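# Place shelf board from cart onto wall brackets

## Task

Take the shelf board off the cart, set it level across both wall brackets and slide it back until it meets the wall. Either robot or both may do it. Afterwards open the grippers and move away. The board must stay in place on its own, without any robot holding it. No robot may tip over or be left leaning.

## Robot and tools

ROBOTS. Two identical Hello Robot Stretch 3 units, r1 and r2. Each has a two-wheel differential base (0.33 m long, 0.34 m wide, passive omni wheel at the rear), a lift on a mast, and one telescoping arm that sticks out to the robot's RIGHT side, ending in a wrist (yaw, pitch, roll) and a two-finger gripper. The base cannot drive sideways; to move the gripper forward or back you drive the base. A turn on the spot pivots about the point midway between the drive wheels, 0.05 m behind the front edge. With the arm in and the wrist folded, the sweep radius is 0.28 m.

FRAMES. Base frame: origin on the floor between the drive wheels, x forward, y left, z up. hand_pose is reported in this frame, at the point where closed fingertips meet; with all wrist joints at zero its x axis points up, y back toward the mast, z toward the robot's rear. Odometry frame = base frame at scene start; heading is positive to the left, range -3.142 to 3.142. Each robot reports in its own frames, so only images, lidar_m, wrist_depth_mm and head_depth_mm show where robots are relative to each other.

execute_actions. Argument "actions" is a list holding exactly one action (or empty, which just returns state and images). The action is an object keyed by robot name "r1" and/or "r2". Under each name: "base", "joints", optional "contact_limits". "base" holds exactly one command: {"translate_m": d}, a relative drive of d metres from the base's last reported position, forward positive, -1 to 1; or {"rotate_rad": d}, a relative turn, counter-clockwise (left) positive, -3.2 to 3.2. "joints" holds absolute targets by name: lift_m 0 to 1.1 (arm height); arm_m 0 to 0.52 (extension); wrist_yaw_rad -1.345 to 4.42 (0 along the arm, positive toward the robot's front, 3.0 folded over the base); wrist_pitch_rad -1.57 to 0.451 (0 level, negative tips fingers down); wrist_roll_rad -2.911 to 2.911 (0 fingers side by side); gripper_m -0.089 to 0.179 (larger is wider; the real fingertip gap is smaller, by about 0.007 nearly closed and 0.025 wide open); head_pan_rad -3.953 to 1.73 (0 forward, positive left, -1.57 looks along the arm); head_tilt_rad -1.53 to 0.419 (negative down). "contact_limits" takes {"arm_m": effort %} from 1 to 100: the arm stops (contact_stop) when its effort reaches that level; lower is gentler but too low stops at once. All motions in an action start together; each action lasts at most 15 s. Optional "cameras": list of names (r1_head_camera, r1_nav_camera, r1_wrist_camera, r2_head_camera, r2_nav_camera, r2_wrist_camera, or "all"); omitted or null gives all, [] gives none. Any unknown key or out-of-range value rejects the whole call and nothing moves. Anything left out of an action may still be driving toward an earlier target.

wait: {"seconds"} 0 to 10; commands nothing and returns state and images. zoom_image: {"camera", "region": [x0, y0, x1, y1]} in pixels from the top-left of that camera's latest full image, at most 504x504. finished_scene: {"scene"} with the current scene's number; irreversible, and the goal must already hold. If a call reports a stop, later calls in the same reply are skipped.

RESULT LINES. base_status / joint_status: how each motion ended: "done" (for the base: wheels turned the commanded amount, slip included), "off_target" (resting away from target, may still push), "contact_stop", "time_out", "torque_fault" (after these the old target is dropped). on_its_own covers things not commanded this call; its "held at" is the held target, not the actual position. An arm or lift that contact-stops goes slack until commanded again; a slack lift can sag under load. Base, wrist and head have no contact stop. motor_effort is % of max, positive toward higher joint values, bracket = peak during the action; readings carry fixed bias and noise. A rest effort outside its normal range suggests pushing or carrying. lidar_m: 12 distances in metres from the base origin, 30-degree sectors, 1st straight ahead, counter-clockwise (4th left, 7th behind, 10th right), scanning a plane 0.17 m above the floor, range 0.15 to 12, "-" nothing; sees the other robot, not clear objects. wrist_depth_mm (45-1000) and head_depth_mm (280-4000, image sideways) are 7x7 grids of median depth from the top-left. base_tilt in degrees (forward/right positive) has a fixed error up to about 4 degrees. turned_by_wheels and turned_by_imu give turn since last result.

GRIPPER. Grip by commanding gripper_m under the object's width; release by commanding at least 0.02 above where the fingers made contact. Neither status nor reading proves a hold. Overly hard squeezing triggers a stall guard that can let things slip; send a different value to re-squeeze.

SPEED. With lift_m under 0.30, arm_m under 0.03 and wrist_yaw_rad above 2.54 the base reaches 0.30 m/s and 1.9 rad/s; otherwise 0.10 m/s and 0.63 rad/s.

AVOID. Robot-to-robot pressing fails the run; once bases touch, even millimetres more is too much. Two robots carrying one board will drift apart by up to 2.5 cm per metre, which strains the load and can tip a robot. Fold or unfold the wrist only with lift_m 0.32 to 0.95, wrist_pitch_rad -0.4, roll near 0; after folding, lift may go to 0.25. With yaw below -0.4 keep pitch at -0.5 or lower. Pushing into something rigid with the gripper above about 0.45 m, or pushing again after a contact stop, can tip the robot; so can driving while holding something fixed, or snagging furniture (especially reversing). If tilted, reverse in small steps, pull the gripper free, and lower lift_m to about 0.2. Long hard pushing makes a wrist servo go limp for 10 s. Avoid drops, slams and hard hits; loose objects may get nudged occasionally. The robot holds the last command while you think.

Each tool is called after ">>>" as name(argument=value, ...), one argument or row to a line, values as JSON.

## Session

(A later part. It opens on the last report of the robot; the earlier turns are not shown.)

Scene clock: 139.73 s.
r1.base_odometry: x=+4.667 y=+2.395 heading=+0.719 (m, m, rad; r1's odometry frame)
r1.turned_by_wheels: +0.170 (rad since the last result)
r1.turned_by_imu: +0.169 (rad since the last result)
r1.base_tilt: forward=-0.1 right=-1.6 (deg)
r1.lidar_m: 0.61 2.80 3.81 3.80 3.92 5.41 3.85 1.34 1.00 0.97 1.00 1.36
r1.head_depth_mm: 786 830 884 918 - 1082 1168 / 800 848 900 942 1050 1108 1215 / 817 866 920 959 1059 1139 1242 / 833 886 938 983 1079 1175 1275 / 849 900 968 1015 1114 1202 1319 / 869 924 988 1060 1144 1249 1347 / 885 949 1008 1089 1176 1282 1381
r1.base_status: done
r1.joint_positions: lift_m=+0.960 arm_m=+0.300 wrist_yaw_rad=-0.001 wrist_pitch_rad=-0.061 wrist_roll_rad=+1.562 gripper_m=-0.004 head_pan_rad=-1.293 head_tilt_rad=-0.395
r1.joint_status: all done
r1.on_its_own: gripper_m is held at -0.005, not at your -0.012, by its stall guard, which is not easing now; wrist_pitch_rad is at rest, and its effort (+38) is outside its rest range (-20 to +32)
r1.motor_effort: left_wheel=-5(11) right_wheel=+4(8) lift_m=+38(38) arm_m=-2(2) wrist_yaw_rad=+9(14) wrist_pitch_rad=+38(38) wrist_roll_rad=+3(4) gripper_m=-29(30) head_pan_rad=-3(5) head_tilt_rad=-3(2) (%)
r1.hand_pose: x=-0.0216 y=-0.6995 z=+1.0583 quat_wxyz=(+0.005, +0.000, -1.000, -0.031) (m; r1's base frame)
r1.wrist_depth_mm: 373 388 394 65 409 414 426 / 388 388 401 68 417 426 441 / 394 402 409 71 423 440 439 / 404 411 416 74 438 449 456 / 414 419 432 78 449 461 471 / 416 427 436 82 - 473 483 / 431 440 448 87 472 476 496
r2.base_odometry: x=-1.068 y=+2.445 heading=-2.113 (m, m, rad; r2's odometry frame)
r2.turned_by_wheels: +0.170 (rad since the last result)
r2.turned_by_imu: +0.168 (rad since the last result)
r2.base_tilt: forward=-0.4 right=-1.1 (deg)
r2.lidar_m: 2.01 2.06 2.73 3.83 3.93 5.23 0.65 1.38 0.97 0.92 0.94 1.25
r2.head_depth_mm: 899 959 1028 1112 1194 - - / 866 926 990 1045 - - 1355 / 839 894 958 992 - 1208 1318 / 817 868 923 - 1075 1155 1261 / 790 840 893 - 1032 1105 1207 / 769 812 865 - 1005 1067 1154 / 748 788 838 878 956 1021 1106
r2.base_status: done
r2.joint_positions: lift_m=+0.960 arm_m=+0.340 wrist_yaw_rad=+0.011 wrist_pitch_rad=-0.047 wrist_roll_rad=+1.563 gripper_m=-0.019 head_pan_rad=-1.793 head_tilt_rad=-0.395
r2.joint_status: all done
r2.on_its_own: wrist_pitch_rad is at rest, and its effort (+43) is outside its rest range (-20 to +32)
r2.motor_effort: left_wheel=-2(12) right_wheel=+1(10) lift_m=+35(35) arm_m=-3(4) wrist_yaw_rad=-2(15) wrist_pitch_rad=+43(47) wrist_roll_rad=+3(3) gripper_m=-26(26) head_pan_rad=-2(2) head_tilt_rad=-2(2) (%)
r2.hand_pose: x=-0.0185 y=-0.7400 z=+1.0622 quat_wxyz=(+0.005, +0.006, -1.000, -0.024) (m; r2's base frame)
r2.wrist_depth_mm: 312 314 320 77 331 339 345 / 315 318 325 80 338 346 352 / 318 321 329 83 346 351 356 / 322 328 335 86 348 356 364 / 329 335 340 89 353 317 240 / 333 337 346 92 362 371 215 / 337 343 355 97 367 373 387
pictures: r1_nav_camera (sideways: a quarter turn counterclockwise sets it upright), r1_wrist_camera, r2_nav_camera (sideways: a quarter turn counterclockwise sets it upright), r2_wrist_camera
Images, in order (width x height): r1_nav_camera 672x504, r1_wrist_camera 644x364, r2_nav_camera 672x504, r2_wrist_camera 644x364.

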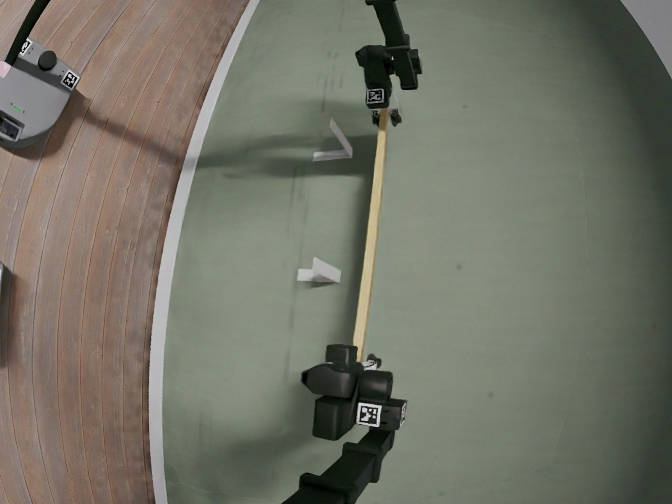

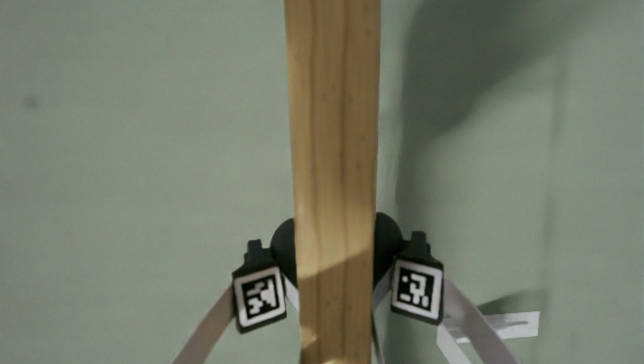

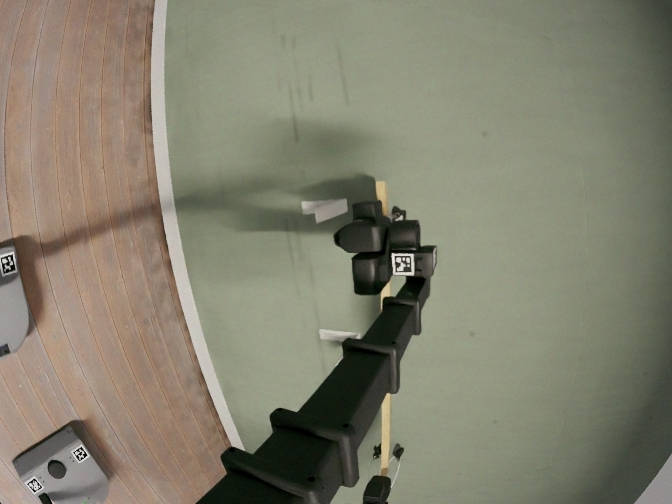

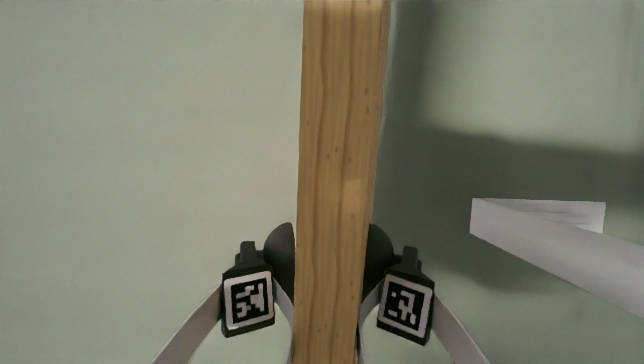

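>>> execute_actions(
  actions=[
    {"r1":{"base":{"translate_m":0.16}},"r2":{"base":{"translate_m":0.16}}},
  ],
  cameras=["r1_nav_camera","r2_nav_camera","r1_wrist_camera","r2_wrist_camera"],
)

Scene clock: 142.90 s.
r1.base_odometry: x=+4.788 y=+2.501 heading=+0.718 (m, m, rad; r1's odometry frame)
r1.turned_by_wheels: +0.000 (rad since the last result)
r1.turned_by_imu: +0.000 (rad since the last result)
r1.base_tilt: forward=-0.2 right=-1.6 (deg)
r1.lidar_m: 0.61 2.63 3.60 3.81 3.94 5.42 3.80 1.38 1.00 0.96 1.00 1.36
r1.head_depth_mm: 785 826 880 921 - 1081 1167 / 802 843 901 935 1043 1107 1209 / 816 864 920 961 1053 1148 1240 / 830 886 936 987 1082 1179 1284 / 851 899 962 1006 1117 1207 1310 / 867 921 992 1056 1147 1247 1354 / 885 940 1011 1080 1183 1279 1394
r1.base_status: done
r1.joint_positions: lift_m=+0.960 arm_m=+0.300 wrist_yaw_rad=-0.001 wrist_pitch_rad=-0.061 wrist_roll_rad=+1.562 gripper_m=-0.004 head_pan_rad=-1.293 head_tilt_rad=-0.395
r1.joint_status: not commanded
r1.on_its_own: gripper_m is held at -0.005, not at your -0.012, by its stall guard, which is not easing now; wrist_pitch_rad is at rest, and its effort (+38) is outside its rest range (-20 to +32)
r1.motor_effort: left_wheel=-4(5) right_wheel=+3(8) lift_m=+38(38) arm_m=-2(2) wrist_yaw_rad=+10(11) wrist_pitch_rad=+38(38) wrist_roll_rad=+3(3) gripper_m=-29(29) head_pan_rad=-5(4) head_tilt_rad=-2(3) (%)
r1.hand_pose: x=-0.0217 y=-0.6995 z=+1.0583 quat_wxyz=(+0.005, -0.001, -1.000, -0.031) (m; r1's base frame)
r1.wrist_depth_mm: 371 380 389 65 408 412 422 / 382 392 399 67 417 427 436 / 395 401 409 71 431 434 441 / 399 408 423 74 433 451 456 / 416 416 426 78 445 447 472 / 420 430 432 81 - 466 482 / 430 437 450 87 469 486 489
r2.base_odometry: x=-1.151 y=+2.308 heading=-2.113 (m, m, rad; r2's odometry frame)
r2.turned_by_wheels: +0.000 (rad since the last result)
r2.turned_by_imu: +0.001 (rad since the last result)
r2.base_tilt: forward=-0.5 right=-1.1 (deg)
r2.lidar_m: 1.86 1.90 2.51 3.84 3.94 5.23 0.65 1.37 0.96 0.91 0.94 1.24
r2.head_depth_mm: 890 949 1021 1086 1184 - - / 860 917 987 1037 - - 1350 / 834 887 950 984 - 1202 1303 / 807 858 918 - 1064 1145 1255 / 780 831 884 - 1027 1098 1188 / 763 807 855 - 992 1050 1146 / 743 782 834 871 947 1016 1093
r2.base_status: done
r2.joint_positions: lift_m=+0.960 arm_m=+0.340 wrist_yaw_rad=+0.008 wrist_pitch_rad=-0.047 wrist_roll_rad=+1.563 gripper_m=-0.019 head_pan_rad=-1.793 head_tilt_rad=-0.395
r2.joint_status: not commanded
r2.on_its_own: wrist_pitch_rad is at rest, and its effort (+43) is outside its rest range (-20 to +32)
r2.motor_effort: left_wheel=-3(5) right_wheel=+1(5) lift_m=+35(35) arm_m=-3(3) wrist_yaw_rad=+1(2) wrist_pitch_rad=+43(43) wrist_roll_rad=+3(3) gripper_m=-25(26) head_pan_rad=-2(2) head_tilt_rad=-3(3) (%)
r2.hand_pose: x=-0.0194 y=-0.7401 z=+1.0622 quat_wxyz=(+0.005, +0.004, -1.000, -0.024) (m; r2's base frame)
r2.wrist_depth_mm: 304 307 314 77 326 332 223 / 307 311 317 80 333 337 346 / 313 316 320 82 337 342 351 / 316 321 327 85 343 348 357 / 321 327 332 89 348 356 362 / 325 332 340 92 352 360 370 / 329 338 346 96 358 364 376
pictures: r1_nav_camera (sideways: a quarter turn counterclockwise sets it upright), r1_wrist_camera, r2_nav_camera (sideways: a quarter turn counterclockwise sets it upright), r2_wrist_camera
Images, in order (width x height): r1_nav_camera 672x504, r1_wrist_camera 644x364, r2_nav_camera 672x504, r2_wrist_camera 644x364.

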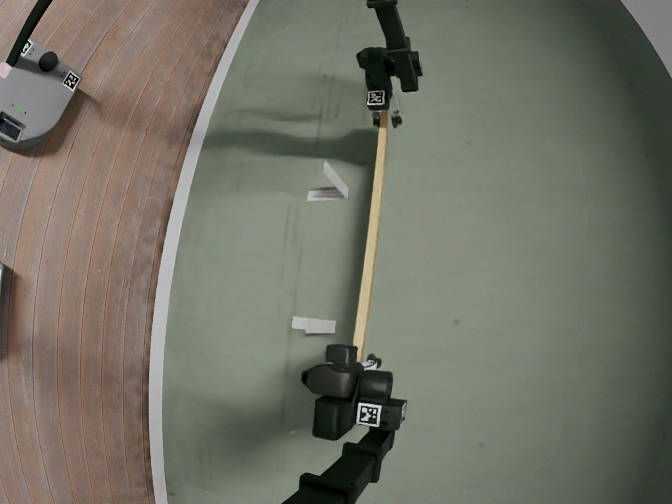

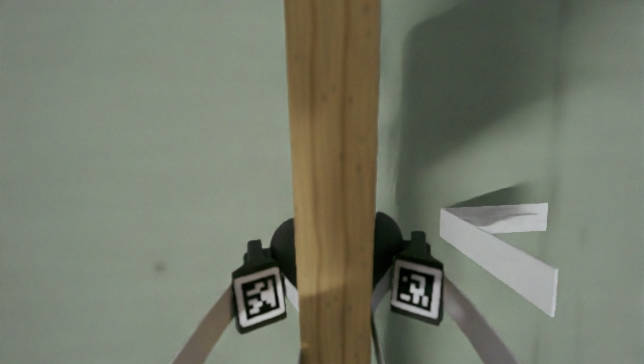

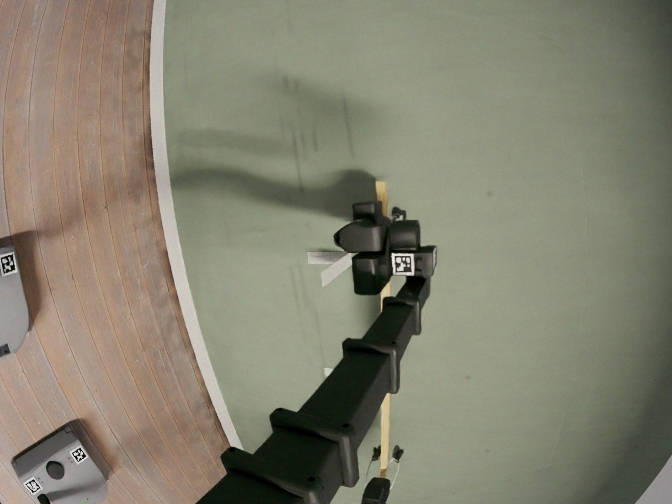

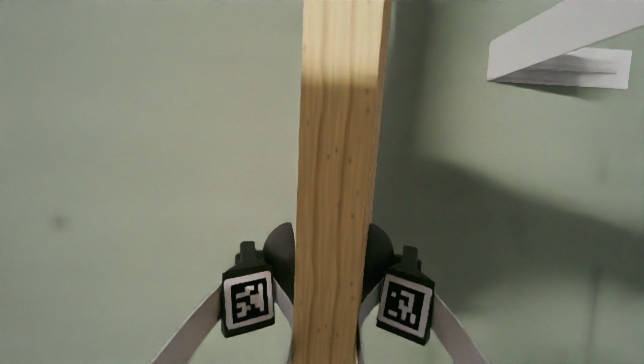

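>>> execute_actions(
  actions=[
    {"r1":{"joints":{"arm_m":0.43},"contact_limits":{"arm_m":15}},"r2":{"joints":{"arm_m":0.39},"contact_limits":{"arm_m":15}}},
  ],
  cameras=[],
)

>>> execute_actions(
  actions=[
    {"r1":{"joints":{"lift_m":0.84}},"r2":{"joints":{"lift_m":0.84}}},
  ],
  cameras=["r1_nav_camera","r1_wrist_camera","r2_wrist_camera"],
)

Scene clock: 145.60 s.
r1.base_odometry: x=+4.788 y=+2.501 heading=+0.718 (m, m, rad; r1's odometry frame)
r1.turned_by_wheels: -0.001 (rad since the last result)
r1.turned_by_imu: -0.001 (rad since the last result)
r1.base_tilt: forward=-0.2 right=-1.6 (deg)
r1.lidar_m: 0.61 2.63 3.60 3.79 3.94 5.40 3.80 1.38 1.00 0.96 1.00 1.36
r1.head_depth_mm: 785 831 877 - 1009 1078 1169 / 798 846 899 968 1036 1111 1211 / 813 864 920 982 1055 1138 1241 / 831 884 940 1010 1089 1178 1283 / 846 900 961 1036 1107 1203 1309 / 865 918 983 1061 1146 1235 1352 / 882 947 1007 1070 1175 1283 1383
r1.base_status: not commanded
r1.joint_positions: lift_m=+0.960 arm_m=+0.430 wrist_yaw_rad=-0.014 wrist_pitch_rad=-0.061 wrist_roll_rad=+1.577 gripper_m=-0.004 head_pan_rad=-1.293 head_tilt_rad=-0.395
r1.joint_status: all done
r1.on_its_own: gripper_m is held at -0.005, not at your -0.012, by its stall guard, which is not easing now; wrist_yaw_rad is at rest, and its effort (+21) is outside its rest range (-12 to +12); wrist_pitch_rad is at rest, and its effort (+38) is outside its rest range (-20 to +32)
r1.motor_effort: left_wheel=-16(30) right_wheel=+17(32) lift_m=+38(37) arm_m=+3(3) wrist_yaw_rad=+21(48) wrist_pitch_rad=+38(39) wrist_roll_rad=-3(3) gripper_m=-29(30) head_pan_rad=-3(5) head_tilt_rad=-3(3) (%)
r1.contact_limits: arm_m 15 (drawing in: default 17, maximum 28; extending or still: default 23, maximum 38)
r1.hand_pose: x=-0.0249 y=-0.8289 z=+1.0584 quat_wxyz=(-0.003, -0.007, -0.999, -0.031) (m; r1's base frame)
r1.wrist_depth_mm: 260 267 270 76 283 289 295 / 267 270 275 78 289 296 300 / 273 276 284 79 296 304 309 / 278 282 287 81 302 307 315 / 282 290 295 83 308 314 324 / 290 294 298 85 - 316 324 / 294 299 311 88 322 328 214
r2.base_odometry: x=-1.151 y=+2.308 heading=-2.112 (m, m, rad; r2's odometry frame)
r2.turned_by_wheels: +0.001 (rad since the last result)
r2.turned_by_imu: -0.008 (rad since the last result)
r2.base_tilt: forward=-0.4 right=-1.1 (deg)
r2.lidar_m: 1.86 1.90 2.50 3.84 3.94 5.19 0.65 1.39 0.96 0.91 0.94 1.23
r2.head_depth_mm: 894 957 1029 1106 1195 - - / 864 924 984 1058 - - 1363 / 838 893 953 1002 - 1206 1316 / 810 858 919 - 1059 1154 1253 / 788 835 884 - 1021 1103 1203 / 762 806 855 - 989 1058 1149 / 739 784 828 873 945 1019 1092
r2.base_status: not commanded
r2.joint_positions: lift_m=+0.960 arm_m=+0.384 wrist_yaw_rad=+0.047 wrist_pitch_rad=-0.051 wrist_roll_rad=+1.572 gripper_m=-0.019 head_pan_rad=-1.793 head_tilt_rad=-0.397
r2.joint_status: arm_m contact_stop (moved +0.043 of +0.050)
r2.on_its_own: arm_m is slack since a contact_stop, until your next command for it (your +0.390 is given up); wrist_yaw_rad is at rest, and its effort (-30) is outside its rest range (-12 to +12); wrist_pitch_rad is at rest, and its effort (+45) is outside its rest range (-20 to +32)
r2.motor_effort: left_wheel=+18(18) right_wheel=-16(18) lift_m=+32(35) arm_m=+0(15) wrist_yaw_rad=-30(30) wrist_pitch_rad=+45(47) wrist_roll_rad=-1(3) gripper_m=-26(26) head_pan_rad=-2(2) head_tilt_rad=-1(0) (%)
r2.contact_limits: arm_m 15 (drawing in: default 20, maximum 33; extending or still: default 27, maximum 45)
r2.hand_pose: x=-0.0095 y=-0.7830 z=+1.0611 quat_wxyz=(+0.000, +0.023, -0.999, -0.026) (m; r2's base frame)
r2.wrist_depth_mm: 259 264 270 84 277 284 229 / 264 268 273 86 284 291 297 / 269 275 278 88 290 298 303 / 275 280 284 90 296 304 310 / 278 283 289 92 303 310 318 / 286 290 294 94 311 319 322 / 293 296 304 96 321 327 332
pictures: none
No camera images: the call's "cameras" was empty. Leave "cameras" out to get every camera's image.

not run: a stop came earlier in this reply.

>>> execute_actions(
  actions=[
    {"r1":{"joints":{"lift_m":0.84}},"r2":{"joints":{"lift_m":0.84,"arm_m":0.385}}},
  ],
  cameras=["r1_nav_camera","r1_wrist_camera","r2_wrist_camera"],
)

Scene clock: 147.67 s.
r1.base_odometry: x=+4.788 y=+2.501 heading=+0.719 (m, m, rad; r1's odometry frame)
r1.turned_by_wheels: +0.001 (rad since the last result)
r1.turned_by_imu: +0.002 (rad since the last result)
r1.base_tilt: forward=-0.2 right=-1.7 (deg)
r1.lidar_m: 0.61 2.64 3.60 3.79 3.94 5.40 3.80 1.37 1.00 0.96 1.00 1.36
r1.head_depth_mm: 787 832 884 929 - 1084 1173 / 801 848 900 955 1037 1109 1200 / 815 864 924 972 1052 1143 1243 / 832 884 942 985 1088 1175 1284 / 849 899 966 1008 1114 1209 1316 / 865 921 987 1031 1143 1241 1356 / 881 942 1009 1052 1169 1273 1383
r1.base_status: not commanded
r1.joint_positions: lift_m=+0.840 arm_m=+0.430 wrist_yaw_rad=-0.025 wrist_pitch_rad=-0.060 wrist_roll_rad=+1.578 gripper_m=-0.004 head_pan_rad=-1.293 head_tilt_rad=-0.395
r1.joint_status: all done
r1.on_its_own: wrist_yaw_rad is held at -0.031, not at your +0.010, by its stall guard, which is not easing now; gripper_m is held at -0.005, not at your -0.012, by its stall guard, which is not easing now; wrist_pitch_rad is at rest, and its effort (+38) is outside its rest range (-20 to +32)
r1.motor_effort: left_wheel=+0(4) right_wheel=+0(4) lift_m=+27(31) arm_m=+3(3) wrist_yaw_rad=-5(5) wrist_pitch_rad=+38(38) wrist_roll_rad=-3(4) gripper_m=-29(29) head_pan_rad=-3(4) head_tilt_rad=-3(3) (%)
r1.hand_pose: x=-0.0277 y=-0.8289 z=+0.9391 quat_wxyz=(-0.003, -0.013, -0.999, -0.030) (m; r1's base frame)
r1.wrist_depth_mm: 263 268 272 76 285 290 297 / 268 271 277 78 291 295 302 / 273 278 283 80 296 302 307 / 278 280 288 82 303 306 317 / 285 289 295 83 307 313 321 / 289 292 297 85 - 320 329 / 294 302 311 88 240 328 336
r2.base_odometry: x=-1.151 y=+2.308 heading=-2.113 (m, m, rad; r2's odometry frame)
r2.turned_by_wheels: -0.001 (rad since the last result)
r2.turned_by_imu: -0.001 (rad since the last result)
r2.base_tilt: forward=-0.4 right=-1.1 (deg)
r2.lidar_m: 1.86 1.90 2.49 3.84 3.95 5.18 0.64 1.38 0.97 0.91 0.93 1.23
r2.head_depth_mm: 898 957 1026 1085 1208 1324 1421 / 863 923 990 1042 1155 1263 - / 837 890 956 1002 1107 - 1323 / 810 861 918 976 - 1150 1258 / 787 833 887 945 - 1108 1197 / 761 807 856 916 - 1059 1142 / 741 781 829 883 938 1012 1095
r2.base_status: not commanded
r2.joint_positions: lift_m=+0.840 arm_m=+0.385 wrist_yaw_rad=+0.065 wrist_pitch_rad=-0.050 wrist_roll_rad=+1.572 gripper_m=-0.019 head_pan_rad=-1.793 head_tilt_rad=-0.397
r2.joint_status: all done
r2.on_its_own: wrist_yaw_rad is held at +0.063, not at your +0.010, by its stall guard, which is not easing now; wrist_pitch_rad is at rest, and its effort (+45) is outside its rest range (-20 to +32)
r2.motor_effort: left_wheel=+1(8) right_wheel=-1(4) lift_m=+30(30) arm_m=+3(2) wrist_yaw_rad=-2(6) wrist_pitch_rad=+45(45) wrist_roll_rad=-1(1) gripper_m=-26(26) head_pan_rad=-1(2) head_tilt_rad=-2(1) (%)
r2.hand_pose: x=-0.0049 y=-0.7839 z=+0.9414 quat_wxyz=(+0.000, +0.032, -0.999, -0.026) (m; r2's base frame)
r2.wrist_depth_mm: 256 261 265 83 268 279 288 / 260 267 271 85 282 289 294 / 267 273 277 87 289 294 301 / 274 279 283 89 296 302 308 / 277 282 292 91 303 308 319 / 285 292 295 94 311 317 325 / 291 297 304 96 318 324 334
pictures: r1_nav_camera (sideways: a quarter turn counterclockwise sets it upright), r1_wrist_camera, r2_wrist_camera
Images, in order (width x height): r1_nav_camera 672x504, r1_wrist_camera 644x364, r2_wrist_camera 644x364.

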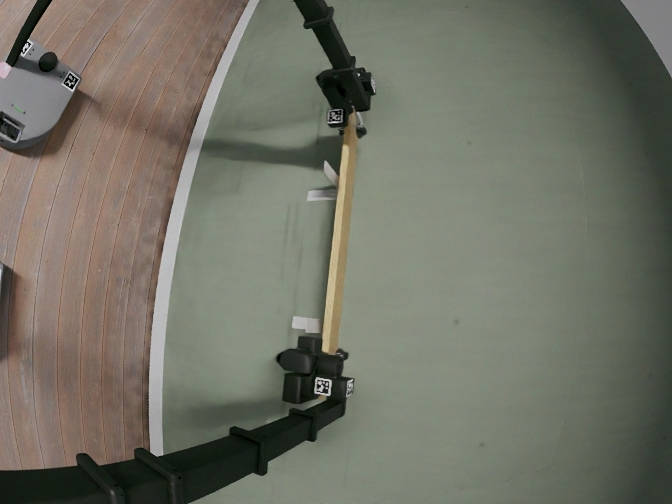

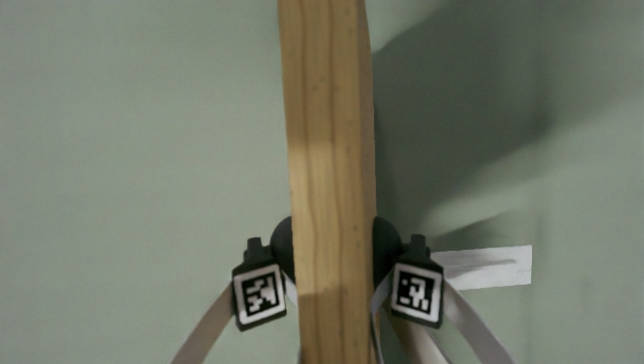

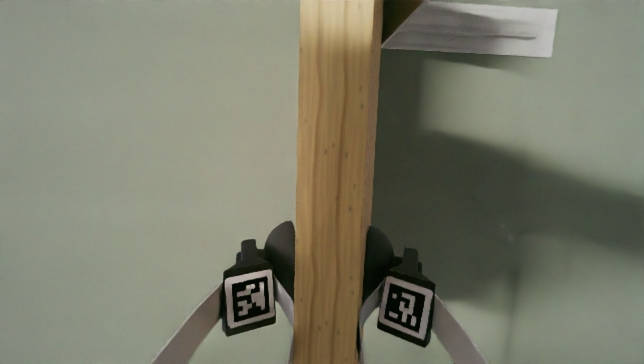

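>>> execute_actions(
  actions=[
    {"r1":{"joints":{"head_pan_rad":-1.5,"head_tilt_rad":-0.55}},"r2":{"joints":{"head_pan_rad":-1.65,"head_tilt_rad":-0.55}}},
  ],
  cameras=["r1_head_camera","r2_head_camera"],
)

Scene clock: 148.53 s.
r1.base_odometry: x=+4.788 y=+2.501 heading=+0.719 (m, m, rad; r1's odometry frame)
r1.turned_by_wheels: +0.000 (rad since the last result)
r1.turned_by_imu: +0.000 (rad since the last result)
r1.base_tilt: forward=-0.1 right=-1.6 (deg)
r1.lidar_m: 0.61 2.64 3.59 3.80 3.92 5.41 3.79 1.38 1.00 0.96 1.00 1.36
r1.head_depth_mm: 800 868 955 1035 - - 1313 / 807 875 950 - 1170 1327 1334 / 801 871 959 - 1175 1326 1340 / 805 874 957 864 1184 1336 1329 / 804 874 958 1059 1180 1345 1321 / 806 876 954 1061 1183 1338 1324 / 810 877 945 1066 1188 1345 1320
r1.base_status: not commanded
r1.joint_positions: lift_m=+0.840 arm_m=+0.430 wrist_yaw_rad=-0.025 wrist_pitch_rad=-0.060 wrist_roll_rad=+1.578 gripper_m=-0.004 head_pan_rad=-1.493 head_tilt_rad=-0.543
r1.joint_status: all done
r1.on_its_own: wrist_yaw_rad is held at -0.031, not at your +0.010, by its stall guard, which is not easing now; gripper_m is held at -0.005, not at your -0.012, by its stall guard, which is not easing now; wrist_pitch_rad is at rest, and its effort (+38) is outside its rest range (-20 to +32)
r1.motor_effort: left_wheel=+0(0) right_wheel=+0(0) lift_m=+28(28) arm_m=+3(4) wrist_yaw_rad=-6(6) wrist_pitch_rad=+38(37) wrist_roll_rad=-4(3) gripper_m=-29(29) head_pan_rad=-4(23) head_tilt_rad=-4(21) (%)
r1.hand_pose: x=-0.0277 y=-0.8289 z=+0.9391 quat_wxyz=(-0.003, -0.013, -0.999, -0.030) (m; r1's base frame)
r1.wrist_depth_mm: 265 269 274 76 284 290 297 / 269 272 276 78 290 297 301 / 274 279 284 80 297 299 311 / 278 283 289 81 299 307 314 / 282 288 293 83 307 313 319 / 286 293 299 85 - 322 329 / 293 301 308 88 239 327 337
r2.base_odometry: x=-1.151 y=+2.308 heading=-2.113 (m, m, rad; r2's odometry frame)
r2.turned_by_wheels: +0.000 (rad since the last result)
r2.turned_by_imu: +0.000 (rad since the last result)
r2.base_tilt: forward=-0.4 right=-1.0 (deg)
r2.lidar_m: 1.86 1.90 2.50 3.84 3.94 5.18 0.65 1.38 0.96 0.91 0.93 1.23
r2.head_depth_mm: 814 889 982 1098 1231 1372 - / 797 873 959 1067 1170 - 1302 / 786 853 937 938 1188 1343 1322 / 770 843 918 - 1164 1297 1318 / 756 824 900 885 1123 1259 1319 / 744 803 888 964 1085 1231 1321 / 731 795 863 951 1060 1194 1296
r2.base_status: not commanded
r2.joint_positions: lift_m=+0.840 arm_m=+0.385 wrist_yaw_rad=+0.065 wrist_pitch_rad=-0.050 wrist_roll_rad=+1.572 gripper_m=-0.019 head_pan_rad=-1.657 head_tilt_rad=-0.543
r2.joint_status: all done
r2.on_its_own: wrist_yaw_rad is held at +0.063, not at your +0.010, by its stall guard, which is not easing now; wrist_pitch_rad is at rest, and its effort (+45) is outside its rest range (-20 to +32)
r2.motor_effort: left_wheel=+1(1) right_wheel=-1(1) lift_m=+29(30) arm_m=+2(2) wrist_yaw_rad=-1(2) wrist_pitch_rad=+45(44) wrist_roll_rad=-1(1) gripper_m=-26(26) head_pan_rad=+3(15) head_tilt_rad=-3(10) (%)
r2.hand_pose: x=-0.0049 y=-0.7839 z=+0.9414 quat_wxyz=(+0.000, +0.032, -0.999, -0.026) (m; r2's base frame)
r2.wrist_depth_mm: 257 261 266 83 267 278 288 / 262 265 272 85 282 288 294 / 268 273 276 87 289 296 302 / 273 279 283 89 297 301 309 / 280 283 290 91 302 308 315 / 286 291 295 94 312 318 324 / 291 296 305 96 317 324 332
pictures: r1_head_camera (sideways: a quarter turn clockwise sets it upright), r2_head_camera (sideways: a quarter turn clockwise sets it upright)
Images, in order (width x height): r1_head_camera 896x504, r2_head_camera 896x504.

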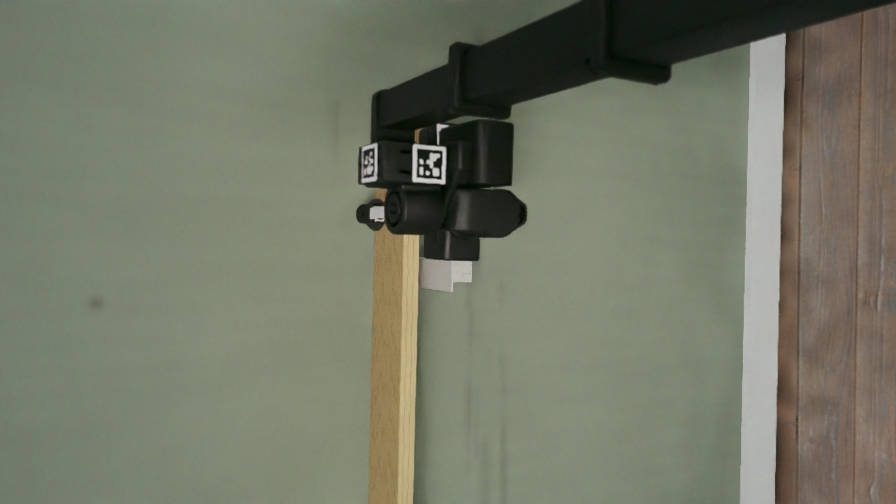

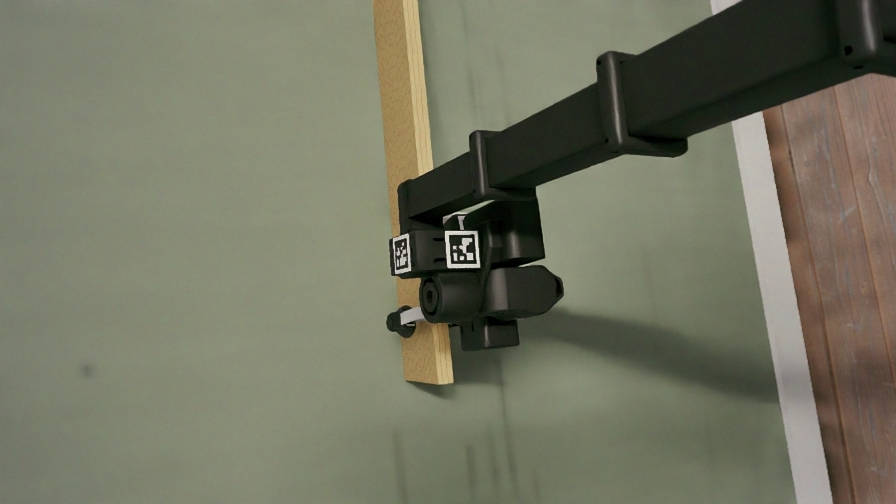

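>>> execute_actions(
  actions=[
    {"r1":{"joints":{"lift_m":0.805}},"r2":{"joints":{"lift_m":0.805}}},
  ],
  cameras=["r1_wrist_camera","r2_wrist_camera"],
)

Scene clock: 149.83 s.
r1.base_odometry: x=+4.788 y=+2.501 heading=+0.719 (m, m, rad; r1's odometry frame)
r1.turned_by_wheels: +0.000 (rad since the last result)
r1.turned_by_imu: +0.000 (rad since the last result)
r1.base_tilt: forward=-0.1 right=-1.7 (deg)
r1.lidar_m: 0.61 2.63 3.59 3.80 3.96 5.39 3.81 1.38 1.00 0.96 1.00 1.36
r1.head_depth_mm: 801 870 953 1050 1155 - 1308 / 803 875 956 1019 1191 1333 1342 / 807 870 954 - 1201 1331 1334 / 806 876 957 905 1182 1338 1332 / 808 877 957 1057 1184 1334 1330 / 804 878 958 1060 1181 1336 1333 / 810 874 964 1062 1186 1346 1326
r1.base_status: not commanded
r1.joint_positions: lift_m=+0.805 arm_m=+0.430 wrist_yaw_rad=-0.030 wrist_pitch_rad=-0.024 wrist_roll_rad=+1.578 gripper_m=-0.004 head_pan_rad=-1.493 head_tilt_rad=-0.543
r1.joint_status: all done
r1.on_its_own: wrist_yaw_rad is held at -0.031, not at your +0.010, by its stall guard, which is not easing now; gripper_m is held at -0.005, not at your -0.012, by its stall guard, which is not easing now
r1.motor_effort: left_wheel=+0(0) right_wheel=-1(0) lift_m=+26(27) arm_m=+3(3) wrist_yaw_rad=-2(5) wrist_pitch_rad=+24(38) wrist_roll_rad=-3(3) gripper_m=-26(28) head_pan_rad=-4(5) head_tilt_rad=-4(4) (%)
r1.hand_pose: x=-0.0289 y=-0.8301 z=+0.9134 quat_wxyz=(-0.003, -0.015, -1.000, -0.012) (m; r1's base frame)
r1.wrist_depth_mm: 268 272 275 77 280 282 285 / 275 280 280 79 285 287 293 / 281 281 288 81 291 292 296 / 286 289 290 82 296 300 304 / 291 294 297 84 301 303 309 / 293 297 301 86 - 312 315 / 301 304 310 88 315 318 324
r2.base_odometry: x=-1.151 y=+2.308 heading=-2.113 (m, m, rad; r2's odometry frame)
r2.turned_by_wheels: +0.000 (rad since the last result)
r2.turned_by_imu: +0.000 (rad since the last result)
r2.base_tilt: forward=-0.4 right=-1.1 (deg)
r2.lidar_m: 1.85 1.90 2.49 3.85 3.93 5.17 0.65 1.38 0.96 0.91 0.93 1.23
r2.head_depth_mm: 814 889 984 1097 1247 1415 - / 800 875 960 1069 1191 - 1284 / 786 854 942 889 1207 1338 1314 / 773 843 925 900 1180 1297 1314 / 760 826 902 907 1136 1260 1322 / 747 810 884 969 1089 1229 1321 / 732 795 868 952 1060 1195 1297
r2.base_status: not commanded
r2.joint_positions: lift_m=+0.805 arm_m=+0.385 wrist_yaw_rad=+0.062 wrist_pitch_rad=-0.020 wrist_roll_rad=+1.572 gripper_m=-0.019 head_pan_rad=-1.657 head_tilt_rad=-0.543
r2.joint_status: all done
r2.on_its_own: wrist_yaw_rad is held at +0.063, not at your +0.010, by its stall guard, which is not easing now
r2.motor_effort: left_wheel=-3(4) right_wheel=+5(4) lift_m=+25(34) arm_m=+4(3) wrist_yaw_rad=+2(2) wrist_pitch_rad=+29(45) wrist_roll_rad=-1(1) gripper_m=-23(26) head_pan_rad=+3(4) head_tilt_rad=-2(3) (%)
r2.hand_pose: x=-0.0055 y=-0.7848 z=+0.9143 quat_wxyz=(+0.000, +0.031, -0.999, -0.010) (m; r2's base frame)
r2.wrist_depth_mm: 262 266 268 82 269 275 279 / 268 271 274 84 281 284 286 / 273 277 280 86 287 290 293 / 279 282 287 88 292 296 300 / 286 286 291 90 299 304 305 / 293 294 295 92 307 311 313 / 298 299 308 95 315 319 321
pictures: r1_wrist_camera, r2_wrist_camera
Images, in order (width x height): r1_wrist_camera 644x364, r2_wrist_camera 644x364.

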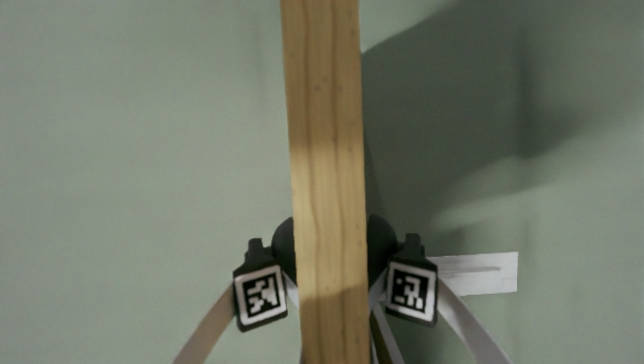

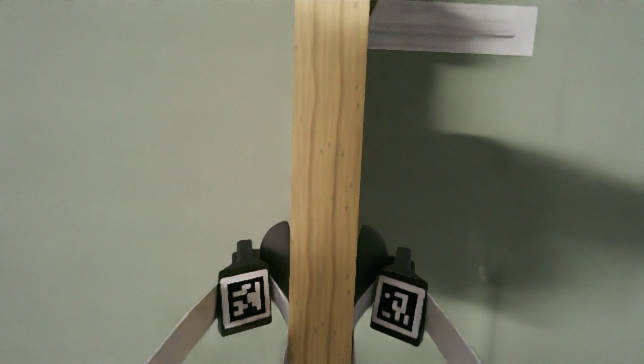

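>>> execute_actions(
  actions=[
    {"r1":{"joints":{"gripper_m":0.14,"lift_m":0.775}},"r2":{"joints":{"gripper_m":0.14,"lift_m":0.775}}},
  ],
  cameras=["r1_wrist_camera","r2_wrist_camera"],
)

>>> execute_actions(
  actions=[
    {"r1":{"joints":{"arm_m":0.22,"wrist_yaw_rad":0,"wrist_pitch_rad":0}},"r2":{"joints":{"arm_m":0.18,"wrist_yaw_rad":0,"wrist_pitch_rad":0}}},
  ],
  cameras=["r1_wrist_camera","r2_wrist_camera","r1_nav_camera"],
)

Scene clock: 152.17 s.
r1.base_odometry: x=+4.788 y=+2.501 heading=+0.719 (m, m, rad; r1's odometry frame)
r1.turned_by_wheels: +0.000 (rad since the last result)
r1.turned_by_imu: +0.001 (rad since the last result)
r1.base_tilt: forward=-0.2 right=-1.6 (deg)
r1.lidar_m: 0.61 2.62 3.59 3.79 3.94 5.41 3.82 1.38 1.00 0.96 1.00 1.36
r1.head_depth_mm: 801 868 949 1052 1152 - - / 803 873 952 1024 - 1321 1334 / 807 873 951 891 1208 1334 1332 / 806 873 960 882 1192 1334 1333 / 804 874 953 928 1174 1334 1327 / 809 880 960 925 1187 1346 1333 / 808 875 965 916 1180 1348 1323
r1.base_status: not commanded
r1.joint_positions: lift_m=+0.775 arm_m=+0.430 wrist_yaw_rad=-0.030 wrist_pitch_rad=+0.016 wrist_roll_rad=+1.576 gripper_m=+0.140 head_pan_rad=-1.493 head_tilt_rad=-0.543
r1.joint_status: all done
r1.on_its_own: wrist_yaw_rad is held at -0.031, not at your +0.010, by its stall guard, which is not easing now
r1.motor_effort: left_wheel=+0(0) right_wheel=+0(1) lift_m=+23(23) arm_m=+3(3) wrist_yaw_rad=-1(1) wrist_pitch_rad=+9(24) wrist_roll_rad=-3(3) gripper_m=+1(99) head_pan_rad=-3(3) head_tilt_rad=-4(4) (%)
r1.hand_pose: x=-0.0290 y=-0.8311 z=+0.8937 quat_wxyz=(-0.002, -0.015, -1.000, +0.008) (m; r1's base frame)
r1.wrist_depth_mm: 277 277 275 75 274 276 276 / 283 282 281 77 279 280 280 / 287 288 289 79 286 285 286 / 293 293 294 80 292 293 290 / 299 298 298 82 298 296 296 / 308 - 305 84 299 - 302 / 311 311 310 86 310 310 308
r2.base_odometry: x=-1.151 y=+2.308 heading=-2.113 (m, m, rad; r2's odometry frame)
r2.turned_by_wheels: +0.000 (rad since the last result)
r2.turned_by_imu: +0.001 (rad since the last result)
r2.base_tilt: forward=-0.5 right=-1.0 (deg)
r2.lidar_m: 1.86 1.90 2.50 3.84 3.93 5.20 0.65 1.38 0.96 0.91 0.93 1.23
r2.head_depth_mm: 816 887 983 963 1237 1421 1362 / 801 876 963 967 1199 - - / 786 855 941 916 - 1344 1324 / 771 836 918 870 1196 1299 1316 / 758 825 902 872 1139 1260 1319 / 744 807 882 963 1080 1224 1318 / 731 791 866 956 1055 1189 1292
r2.base_status: not commanded
r2.joint_positions: lift_m=+0.775 arm_m=+0.385 wrist_yaw_rad=+0.062 wrist_pitch_rad=+0.017 wrist_roll_rad=+1.572 gripper_m=+0.140 head_pan_rad=-1.657 head_tilt_rad=-0.543
r2.joint_status: all done
r2.on_its_own: wrist_yaw_rad is held at +0.063, not at your +0.010, by its stall guard, which is not easing now
r2.motor_effort: left_wheel=-1(4) right_wheel=+1(5) lift_m=+25(26) arm_m=+3(4) wrist_yaw_rad=+0(0) wrist_pitch_rad=+12(29) wrist_roll_rad=-1(1) gripper_m=+1(95) head_pan_rad=+3(4) head_tilt_rad=-2(3) (%)
r2.hand_pose: x=-0.0054 y=-0.7858 z=+0.8937 quat_wxyz=(-0.001, +0.031, -0.999, +0.008) (m; r2's base frame)
r2.wrist_depth_mm: 266 269 270 79 266 270 270 / 274 274 274 81 274 274 275 / 279 279 281 83 281 281 282 / 284 288 287 85 287 288 289 / 290 290 292 87 292 293 293 / 298 - 299 90 299 - 301 / 307 308 307 92 307 - 307
pictures: r1_wrist_camera, r2_wrist_camera
Images, in order (width x height): r1_wrist_camera 644x364, r2_wrist_camera 644x364.

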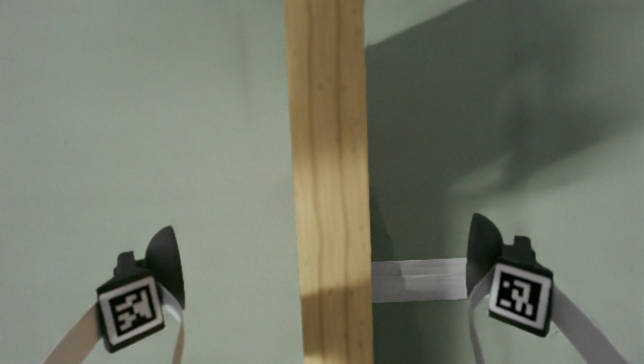

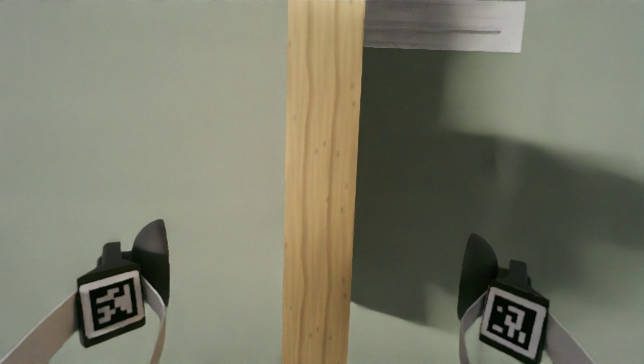

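Scene clock: 154.97 s.
r1.base_odometry: x=+4.788 y=+2.501 heading=+0.719 (m, m, rad; r1's odometry frame)
r1.turned_by_wheels: +0.000 (rad since the last result)
r1.turned_by_imu: +0.001 (rad since the last result)
r1.base_tilt: forward=-0.2 right=-1.7 (deg)
r1.lidar_m: 0.61 2.63 3.59 3.80 3.93 5.41 3.79 1.38 1.00 0.96 1.00 1.36
r1.head_depth_mm: 803 872 951 1046 1160 - - / 802 872 955 1053 1141 - 1338 / 804 873 958 935 1162 - 1326 / 805 874 952 931 1152 1362 1333 / 806 876 959 924 1176 1326 1327 / 808 877 958 924 1183 1338 1334 / 808 876 965 921 1187 1337 1330
r1.base_status: not commanded
r1.joint_positions: lift_m=+0.775 arm_m=+0.220 wrist_yaw_rad=-0.001 wrist_pitch_rad=-0.017 wrist_roll_rad=+1.576 gripper_m=+0.140 head_pan_rad=-1.493 head_tilt_rad=-0.543
r1.joint_status: all done
r1.motor_effort: left_wheel=+0(0) right_wheel=+0(0) lift_m=+22(22) arm_m=-2(3) wrist_yaw_rad=+1(3) wrist_pitch_rad=+7(8) wrist_roll_rad=-3(2) gripper_m=+0(0) head_pan_rad=-4(5) head_tilt_rad=-4(4) (%)
r1.hand_pose: x=-0.0216 y=-0.6211 z=+0.8853 quat_wxyz=(-0.002, -0.001, -1.000, -0.009) (m; r1's base frame)
r1.wrist_depth_mm: 459 466 476 470 472 480 481 / 475 473 478 480 485 488 499 / 479 488 490 498 498 503 508 / 489 500 501 505 510 505 520 / 510 502 517 511 527 527 534 / 519 - 526 533 537 - 553 / 538 543 537 543 554 556 555
r2.base_odometry: x=-1.151 y=+2.308 heading=-2.113 (m, m, rad; r2's odometry frame)
r2.turned_by_wheels: +0.000 (rad since the last result)
r2.turned_by_imu: +0.001 (rad since the last result)
r2.base_tilt: forward=-0.4 right=-1.0 (deg)
r2.lidar_m: 1.86 1.90 2.50 3.84 3.94 5.17 0.64 1.38 0.96 0.91 0.93 1.22
r2.head_depth_mm: 812 890 981 962 1235 1417 1355 / 799 872 961 965 1195 - - / 785 855 941 915 1160 - 1256 / 772 837 919 919 1139 - 1269 / 759 826 903 872 1114 1249 1320 / 743 809 883 966 1084 1230 1319 / 733 793 863 955 1059 1189 1292
r2.base_status: not commanded
r2.joint_positions: lift_m=+0.775 arm_m=+0.180 wrist_yaw_rad=+0.001 wrist_pitch_rad=-0.017 wrist_roll_rad=+1.572 gripper_m=+0.140 head_pan_rad=-1.657 head_tilt_rad=-0.543
r2.joint_status: all done
r2.motor_effort: left_wheel=-1(1) right_wheel=+1(1) lift_m=+24(25) arm_m=-3(1) wrist_yaw_rad=-1(4) wrist_pitch_rad=+8(13) wrist_roll_rad=-1(1) gripper_m=+1(1) head_pan_rad=+4(4) head_tilt_rad=-3(2) (%)
r2.hand_pose: x=-0.0210 y=-0.5811 z=+0.8851 quat_wxyz=(+0.000, +0.001, -1.000, -0.009) (m; r2's base frame)
r2.wrist_depth_mm: 460 463 474 473 480 486 494 / 468 472 478 477 483 494 493 / 479 481 478 482 491 495 505 / 479 478 487 493 500 504 515 / 482 486 496 503 506 509 513 / 490 - 499 499 511 - 523 / 495 501 505 514 517 - 528
pictures: r1_nav_camera (sideways: a quarter turn counterclockwise sets it upright), r1_wrist_camera, r2_wrist_camera
Images, in order (width x height): r1_nav_camera 672x504, r1_wrist_camera 644x364, r2_wrist_camera 644x364.

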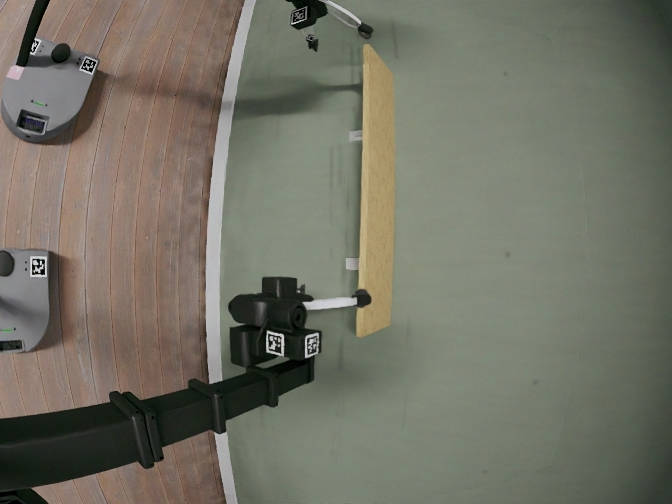

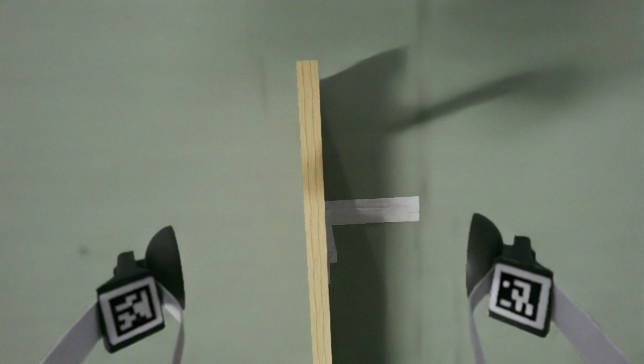

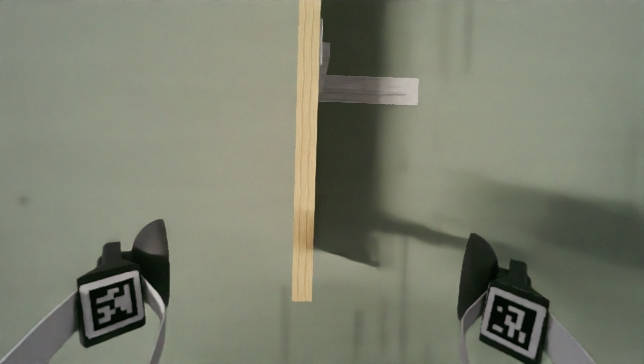

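Board is resting. Close the grippers and push.

>>> execute_actions(
  actions=[
    {"r1":{"joints":{"gripper_m":-0.02,"lift_m":0.79}},"r2":{"joints":{"gripper_m":-0.02,"lift_m":0.79}}},
  ],
  cameras=[],
)

>>> execute_actions(
  actions=[
    {"r1":{"joints":{"arm_m":0.5},"contact_limits":{"arm_m":12}},"r2":{"joints":{"arm_m":0.48},"contact_limits":{"arm_m":12}}},
  ],
  cameras=["r1_wrist_camera","r2_wrist_camera","r1_nav_camera"],
)

Scene clock: 158.93 s.
r1.base_odometry: x=+4.788 y=+2.501 heading=+0.719 (m, m, rad; r1's odometry frame)
r1.turned_by_wheels: +0.000 (rad since the last result)
r1.turned_by_imu: +0.001 (rad since the last result)
r1.base_tilt: forward=-0.1 right=-1.6 (deg)
r1.lidar_m: 0.61 2.63 3.59 3.79 3.94 5.37 3.80 1.38 1.00 0.97 1.00 1.36
r1.head_depth_mm: 801 872 952 1053 1152 - 1314 / 804 873 956 1053 1133 - 1333 / 803 876 957 931 1143 - 1338 / 808 876 955 930 1163 1363 1334 / 808 874 955 929 1180 1335 1327 / 808 876 961 927 1185 1337 1330 / 807 875 965 919 1184 1340 1327
r1.base_status: not commanded
r1.joint_positions: lift_m=+0.790 arm_m=+0.220 wrist_yaw_rad=-0.001 wrist_pitch_rad=-0.017 wrist_roll_rad=+1.576 gripper_m=-0.019 head_pan_rad=-1.493 head_tilt_rad=-0.543
r1.joint_status: all done
r1.motor_effort: left_wheel=+0(0) right_wheel=+0(0) lift_m=+34(36) arm_m=-3(3) wrist_yaw_rad=+0(0) wrist_pitch_rad=+7(7) wrist_roll_rad=-3(3) gripper_m=-11(100) head_pan_rad=-4(4) head_tilt_rad=-4(3) (%)
r1.hand_pose: x=-0.0216 y=-0.6211 z=+0.8998 quat_wxyz=(-0.002, -0.001, -1.000, -0.009) (m; r1's base frame)
r1.wrist_depth_mm: 462 462 472 468 481 484 482 / 478 476 483 487 482 488 499 / 482 484 492 495 492 509 505 / 489 497 503 503 517 507 522 / 515 513 514 506 523 530 535 / 525 517 526 - 537 539 544 / 531 538 542 545 548 557 560
r2.base_odometry: x=-1.151 y=+2.308 heading=-2.113 (m, m, rad; r2's odometry frame)
r2.turned_by_wheels: +0.000 (rad since the last result)
r2.turned_by_imu: +0.001 (rad since the last result)
r2.base_tilt: forward=-0.4 right=-1.1 (deg)
r2.lidar_m: 1.86 1.90 2.50 3.84 3.94 5.18 0.64 1.38 0.96 0.91 0.94 1.23
r2.head_depth_mm: 814 891 981 961 1238 1416 - / 797 872 963 965 1193 - 1282 / 783 856 939 918 1152 - 1266 / 771 840 919 916 1126 - 1291 / 756 825 903 916 1110 1297 1327 / 748 806 886 963 1084 1227 1315 / 733 795 864 952 1057 1190 1291
r2.base_status: not commanded
r2.joint_positions: lift_m=+0.790 arm_m=+0.180 wrist_yaw_rad=+0.001 wrist_pitch_rad=-0.017 wrist_roll_rad=+1.572 gripper_m=-0.020 head_pan_rad=-1.657 head_tilt_rad=-0.543
r2.joint_status: all done
r2.motor_effort: left_wheel=-1(1) right_wheel=+1(1) lift_m=+31(34) arm_m=-3(3) wrist_yaw_rad=+0(1) wrist_pitch_rad=+9(8) wrist_roll_rad=-1(1) gripper_m=-9(95) head_pan_rad=+2(2) head_tilt_rad=-3(3) (%)
r2.hand_pose: x=-0.0210 y=-0.5811 z=+0.8998 quat_wxyz=(+0.000, +0.001, -1.000, -0.009) (m; r2's base frame)
r2.wrist_depth_mm: 462 467 471 471 477 489 486 / 467 478 475 482 481 494 493 / 474 478 482 485 493 494 502 / 476 482 493 489 495 505 507 / 479 487 496 501 501 511 519 / 494 492 496 - 519 512 524 / 497 501 508 514 518 526 531
pictures: none
No camera images: the call's "cameras" was empty. Leave "cameras" out to get every camera's image.

Scene clock: 161.83 s.
r1.base_odometry: x=+4.788 y=+2.501 heading=+0.719 (m, m, rad; r1's odometry frame)
r1.turned_by_wheels: +0.000 (rad since the last result)
r1.turned_by_imu: -0.004 (rad since the last result)
r1.base_tilt: forward=-0.2 right=-1.7 (deg)
r1.lidar_m: 0.61 2.63 3.56 3.79 3.95 5.38 3.83 1.38 1.00 0.96 1.00 1.35
r1.head_depth_mm: 805 874 949 1056 1161 - - / 805 872 954 1038 - 1346 1339 / 805 872 956 882 - 1336 1335 / 806 874 959 929 1194 1336 1338 / 807 877 959 926 1178 1335 1332 / 807 879 963 926 1187 1341 1332 / 811 879 961 1064 1182 1346 1325
r1.base_status: not commanded
r1.joint_positions: lift_m=+0.790 arm_m=+0.349 wrist_yaw_rad=+0.009 wrist_pitch_rad=-0.032 wrist_roll_rad=+1.576 gripper_m=-0.019 head_pan_rad=-1.493 head_tilt_rad=-0.545
r1.joint_status: arm_m contact_stop (moved +0.129 of +0.280)
r1.on_its_own: arm_m is slack since a contact_stop, until your next command for it (your +0.500 is given up)
r1.motor_effort: left_wheel=+3(15) right_wheel=-4(5) lift_m=+32(34) arm_m=+0(15) wrist_yaw_rad=-7(10) wrist_pitch_rad=+12(18) wrist_roll_rad=-3(2) gripper_m=-11(12) head_pan_rad=-5(3) head_tilt_rad=-3(4) (%)
r1.contact_limits: arm_m 12 (drawing in: default 17, maximum 28; extending or still: default 23, maximum 38)
r1.hand_pose: x=-0.0192 y=-0.7494 z=+0.8960 quat_wxyz=(-0.002, +0.004, -1.000, -0.016) (m; r1's base frame)
r1.wrist_depth_mm: 341 340 344 345 356 358 363 / 343 349 355 352 361 368 371 / 354 357 365 364 373 377 381 / 363 368 371 373 383 387 390 / 375 376 382 380 382 397 400 / 387 387 389 - 399 409 412 / 392 395 403 215 412 425 426
r2.base_odometry: x=-1.151 y=+2.308 heading=-2.113 (m, m, rad; r2's odometry frame)
r2.turned_by_wheels: +0.000 (rad since the last result)
r2.turned_by_imu: -0.005 (rad since the last result)
r2.base_tilt: forward=-0.5 right=-1.0 (deg)
r2.lidar_m: 1.86 1.90 2.48 3.84 3.91 5.16 0.65 1.39 0.97 0.91 0.93 1.22
r2.head_depth_mm: 816 893 982 961 1246 1413 - / 803 876 962 964 1183 - 1257 / 789 856 943 914 - 1367 1325 / 769 837 924 914 - 1314 1318 / 758 823 903 919 1085 1271 1323 / 748 808 884 953 1085 1222 1323 / 732 795 863 953 1067 1189 1294
r2.base_status: not commanded
r2.joint_positions: lift_m=+0.790 arm_m=+0.302 wrist_yaw_rad=+0.010 wrist_pitch_rad=-0.021 wrist_roll_rad=+1.572 gripper_m=-0.020 head_pan_rad=-1.657 head_tilt_rad=-0.544
r2.joint_status: arm_m contact_stop (moved +0.121 of +0.300)
r2.on_its_own: arm_m is slack since a contact_stop, until your next command for it (your +0.480 is given up)
r2.motor_effort: left_wheel=+3(11) right_wheel=-2(5) lift_m=+30(31) arm_m=+0(11) wrist_yaw_rad=-8(10) wrist_pitch_rad=+11(15) wrist_roll_rad=-1(1) gripper_m=-8(9) head_pan_rad=+4(3) head_tilt_rad=-3(4) (%)
r2.contact_limits: arm_m 12 (drawing in: default 20, maximum 33; extending or still: default 27, maximum 45)
r2.hand_pose: x=-0.0189 y=-0.7021 z=+0.8988 quat_wxyz=(+0.000, +0.005, -1.000, -0.011) (m; r2's base frame)
r2.wrist_depth_mm: 348 353 357 356 367 368 369 / 350 355 360 361 367 370 378 / 354 361 362 364 372 381 382 / 360 365 367 371 381 384 386 / 370 368 376 375 383 388 392 / 370 374 381 - 387 395 398 / 374 379 386 388 392 400 399
pictures: r1_nav_camera (sideways: a quarter turn counterclockwise sets it upright), r1_wrist_camera, r2_wrist_camera
Images, in order (width x height): r1_nav_camera 672x504, r1_wrist_camera 644x364, r2_wrist_camera 644x364.

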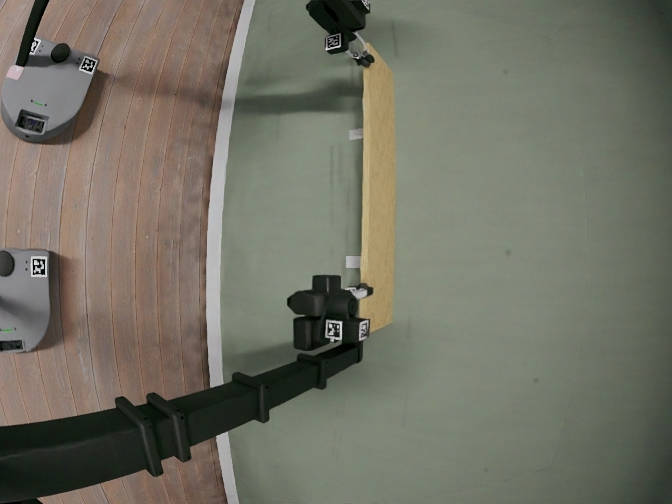

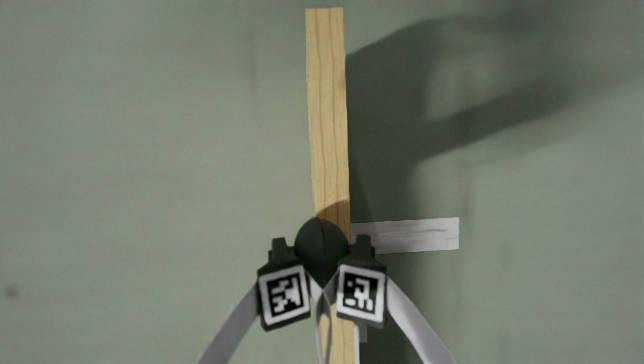

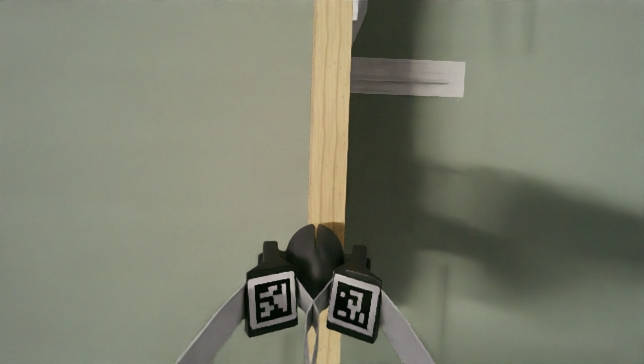

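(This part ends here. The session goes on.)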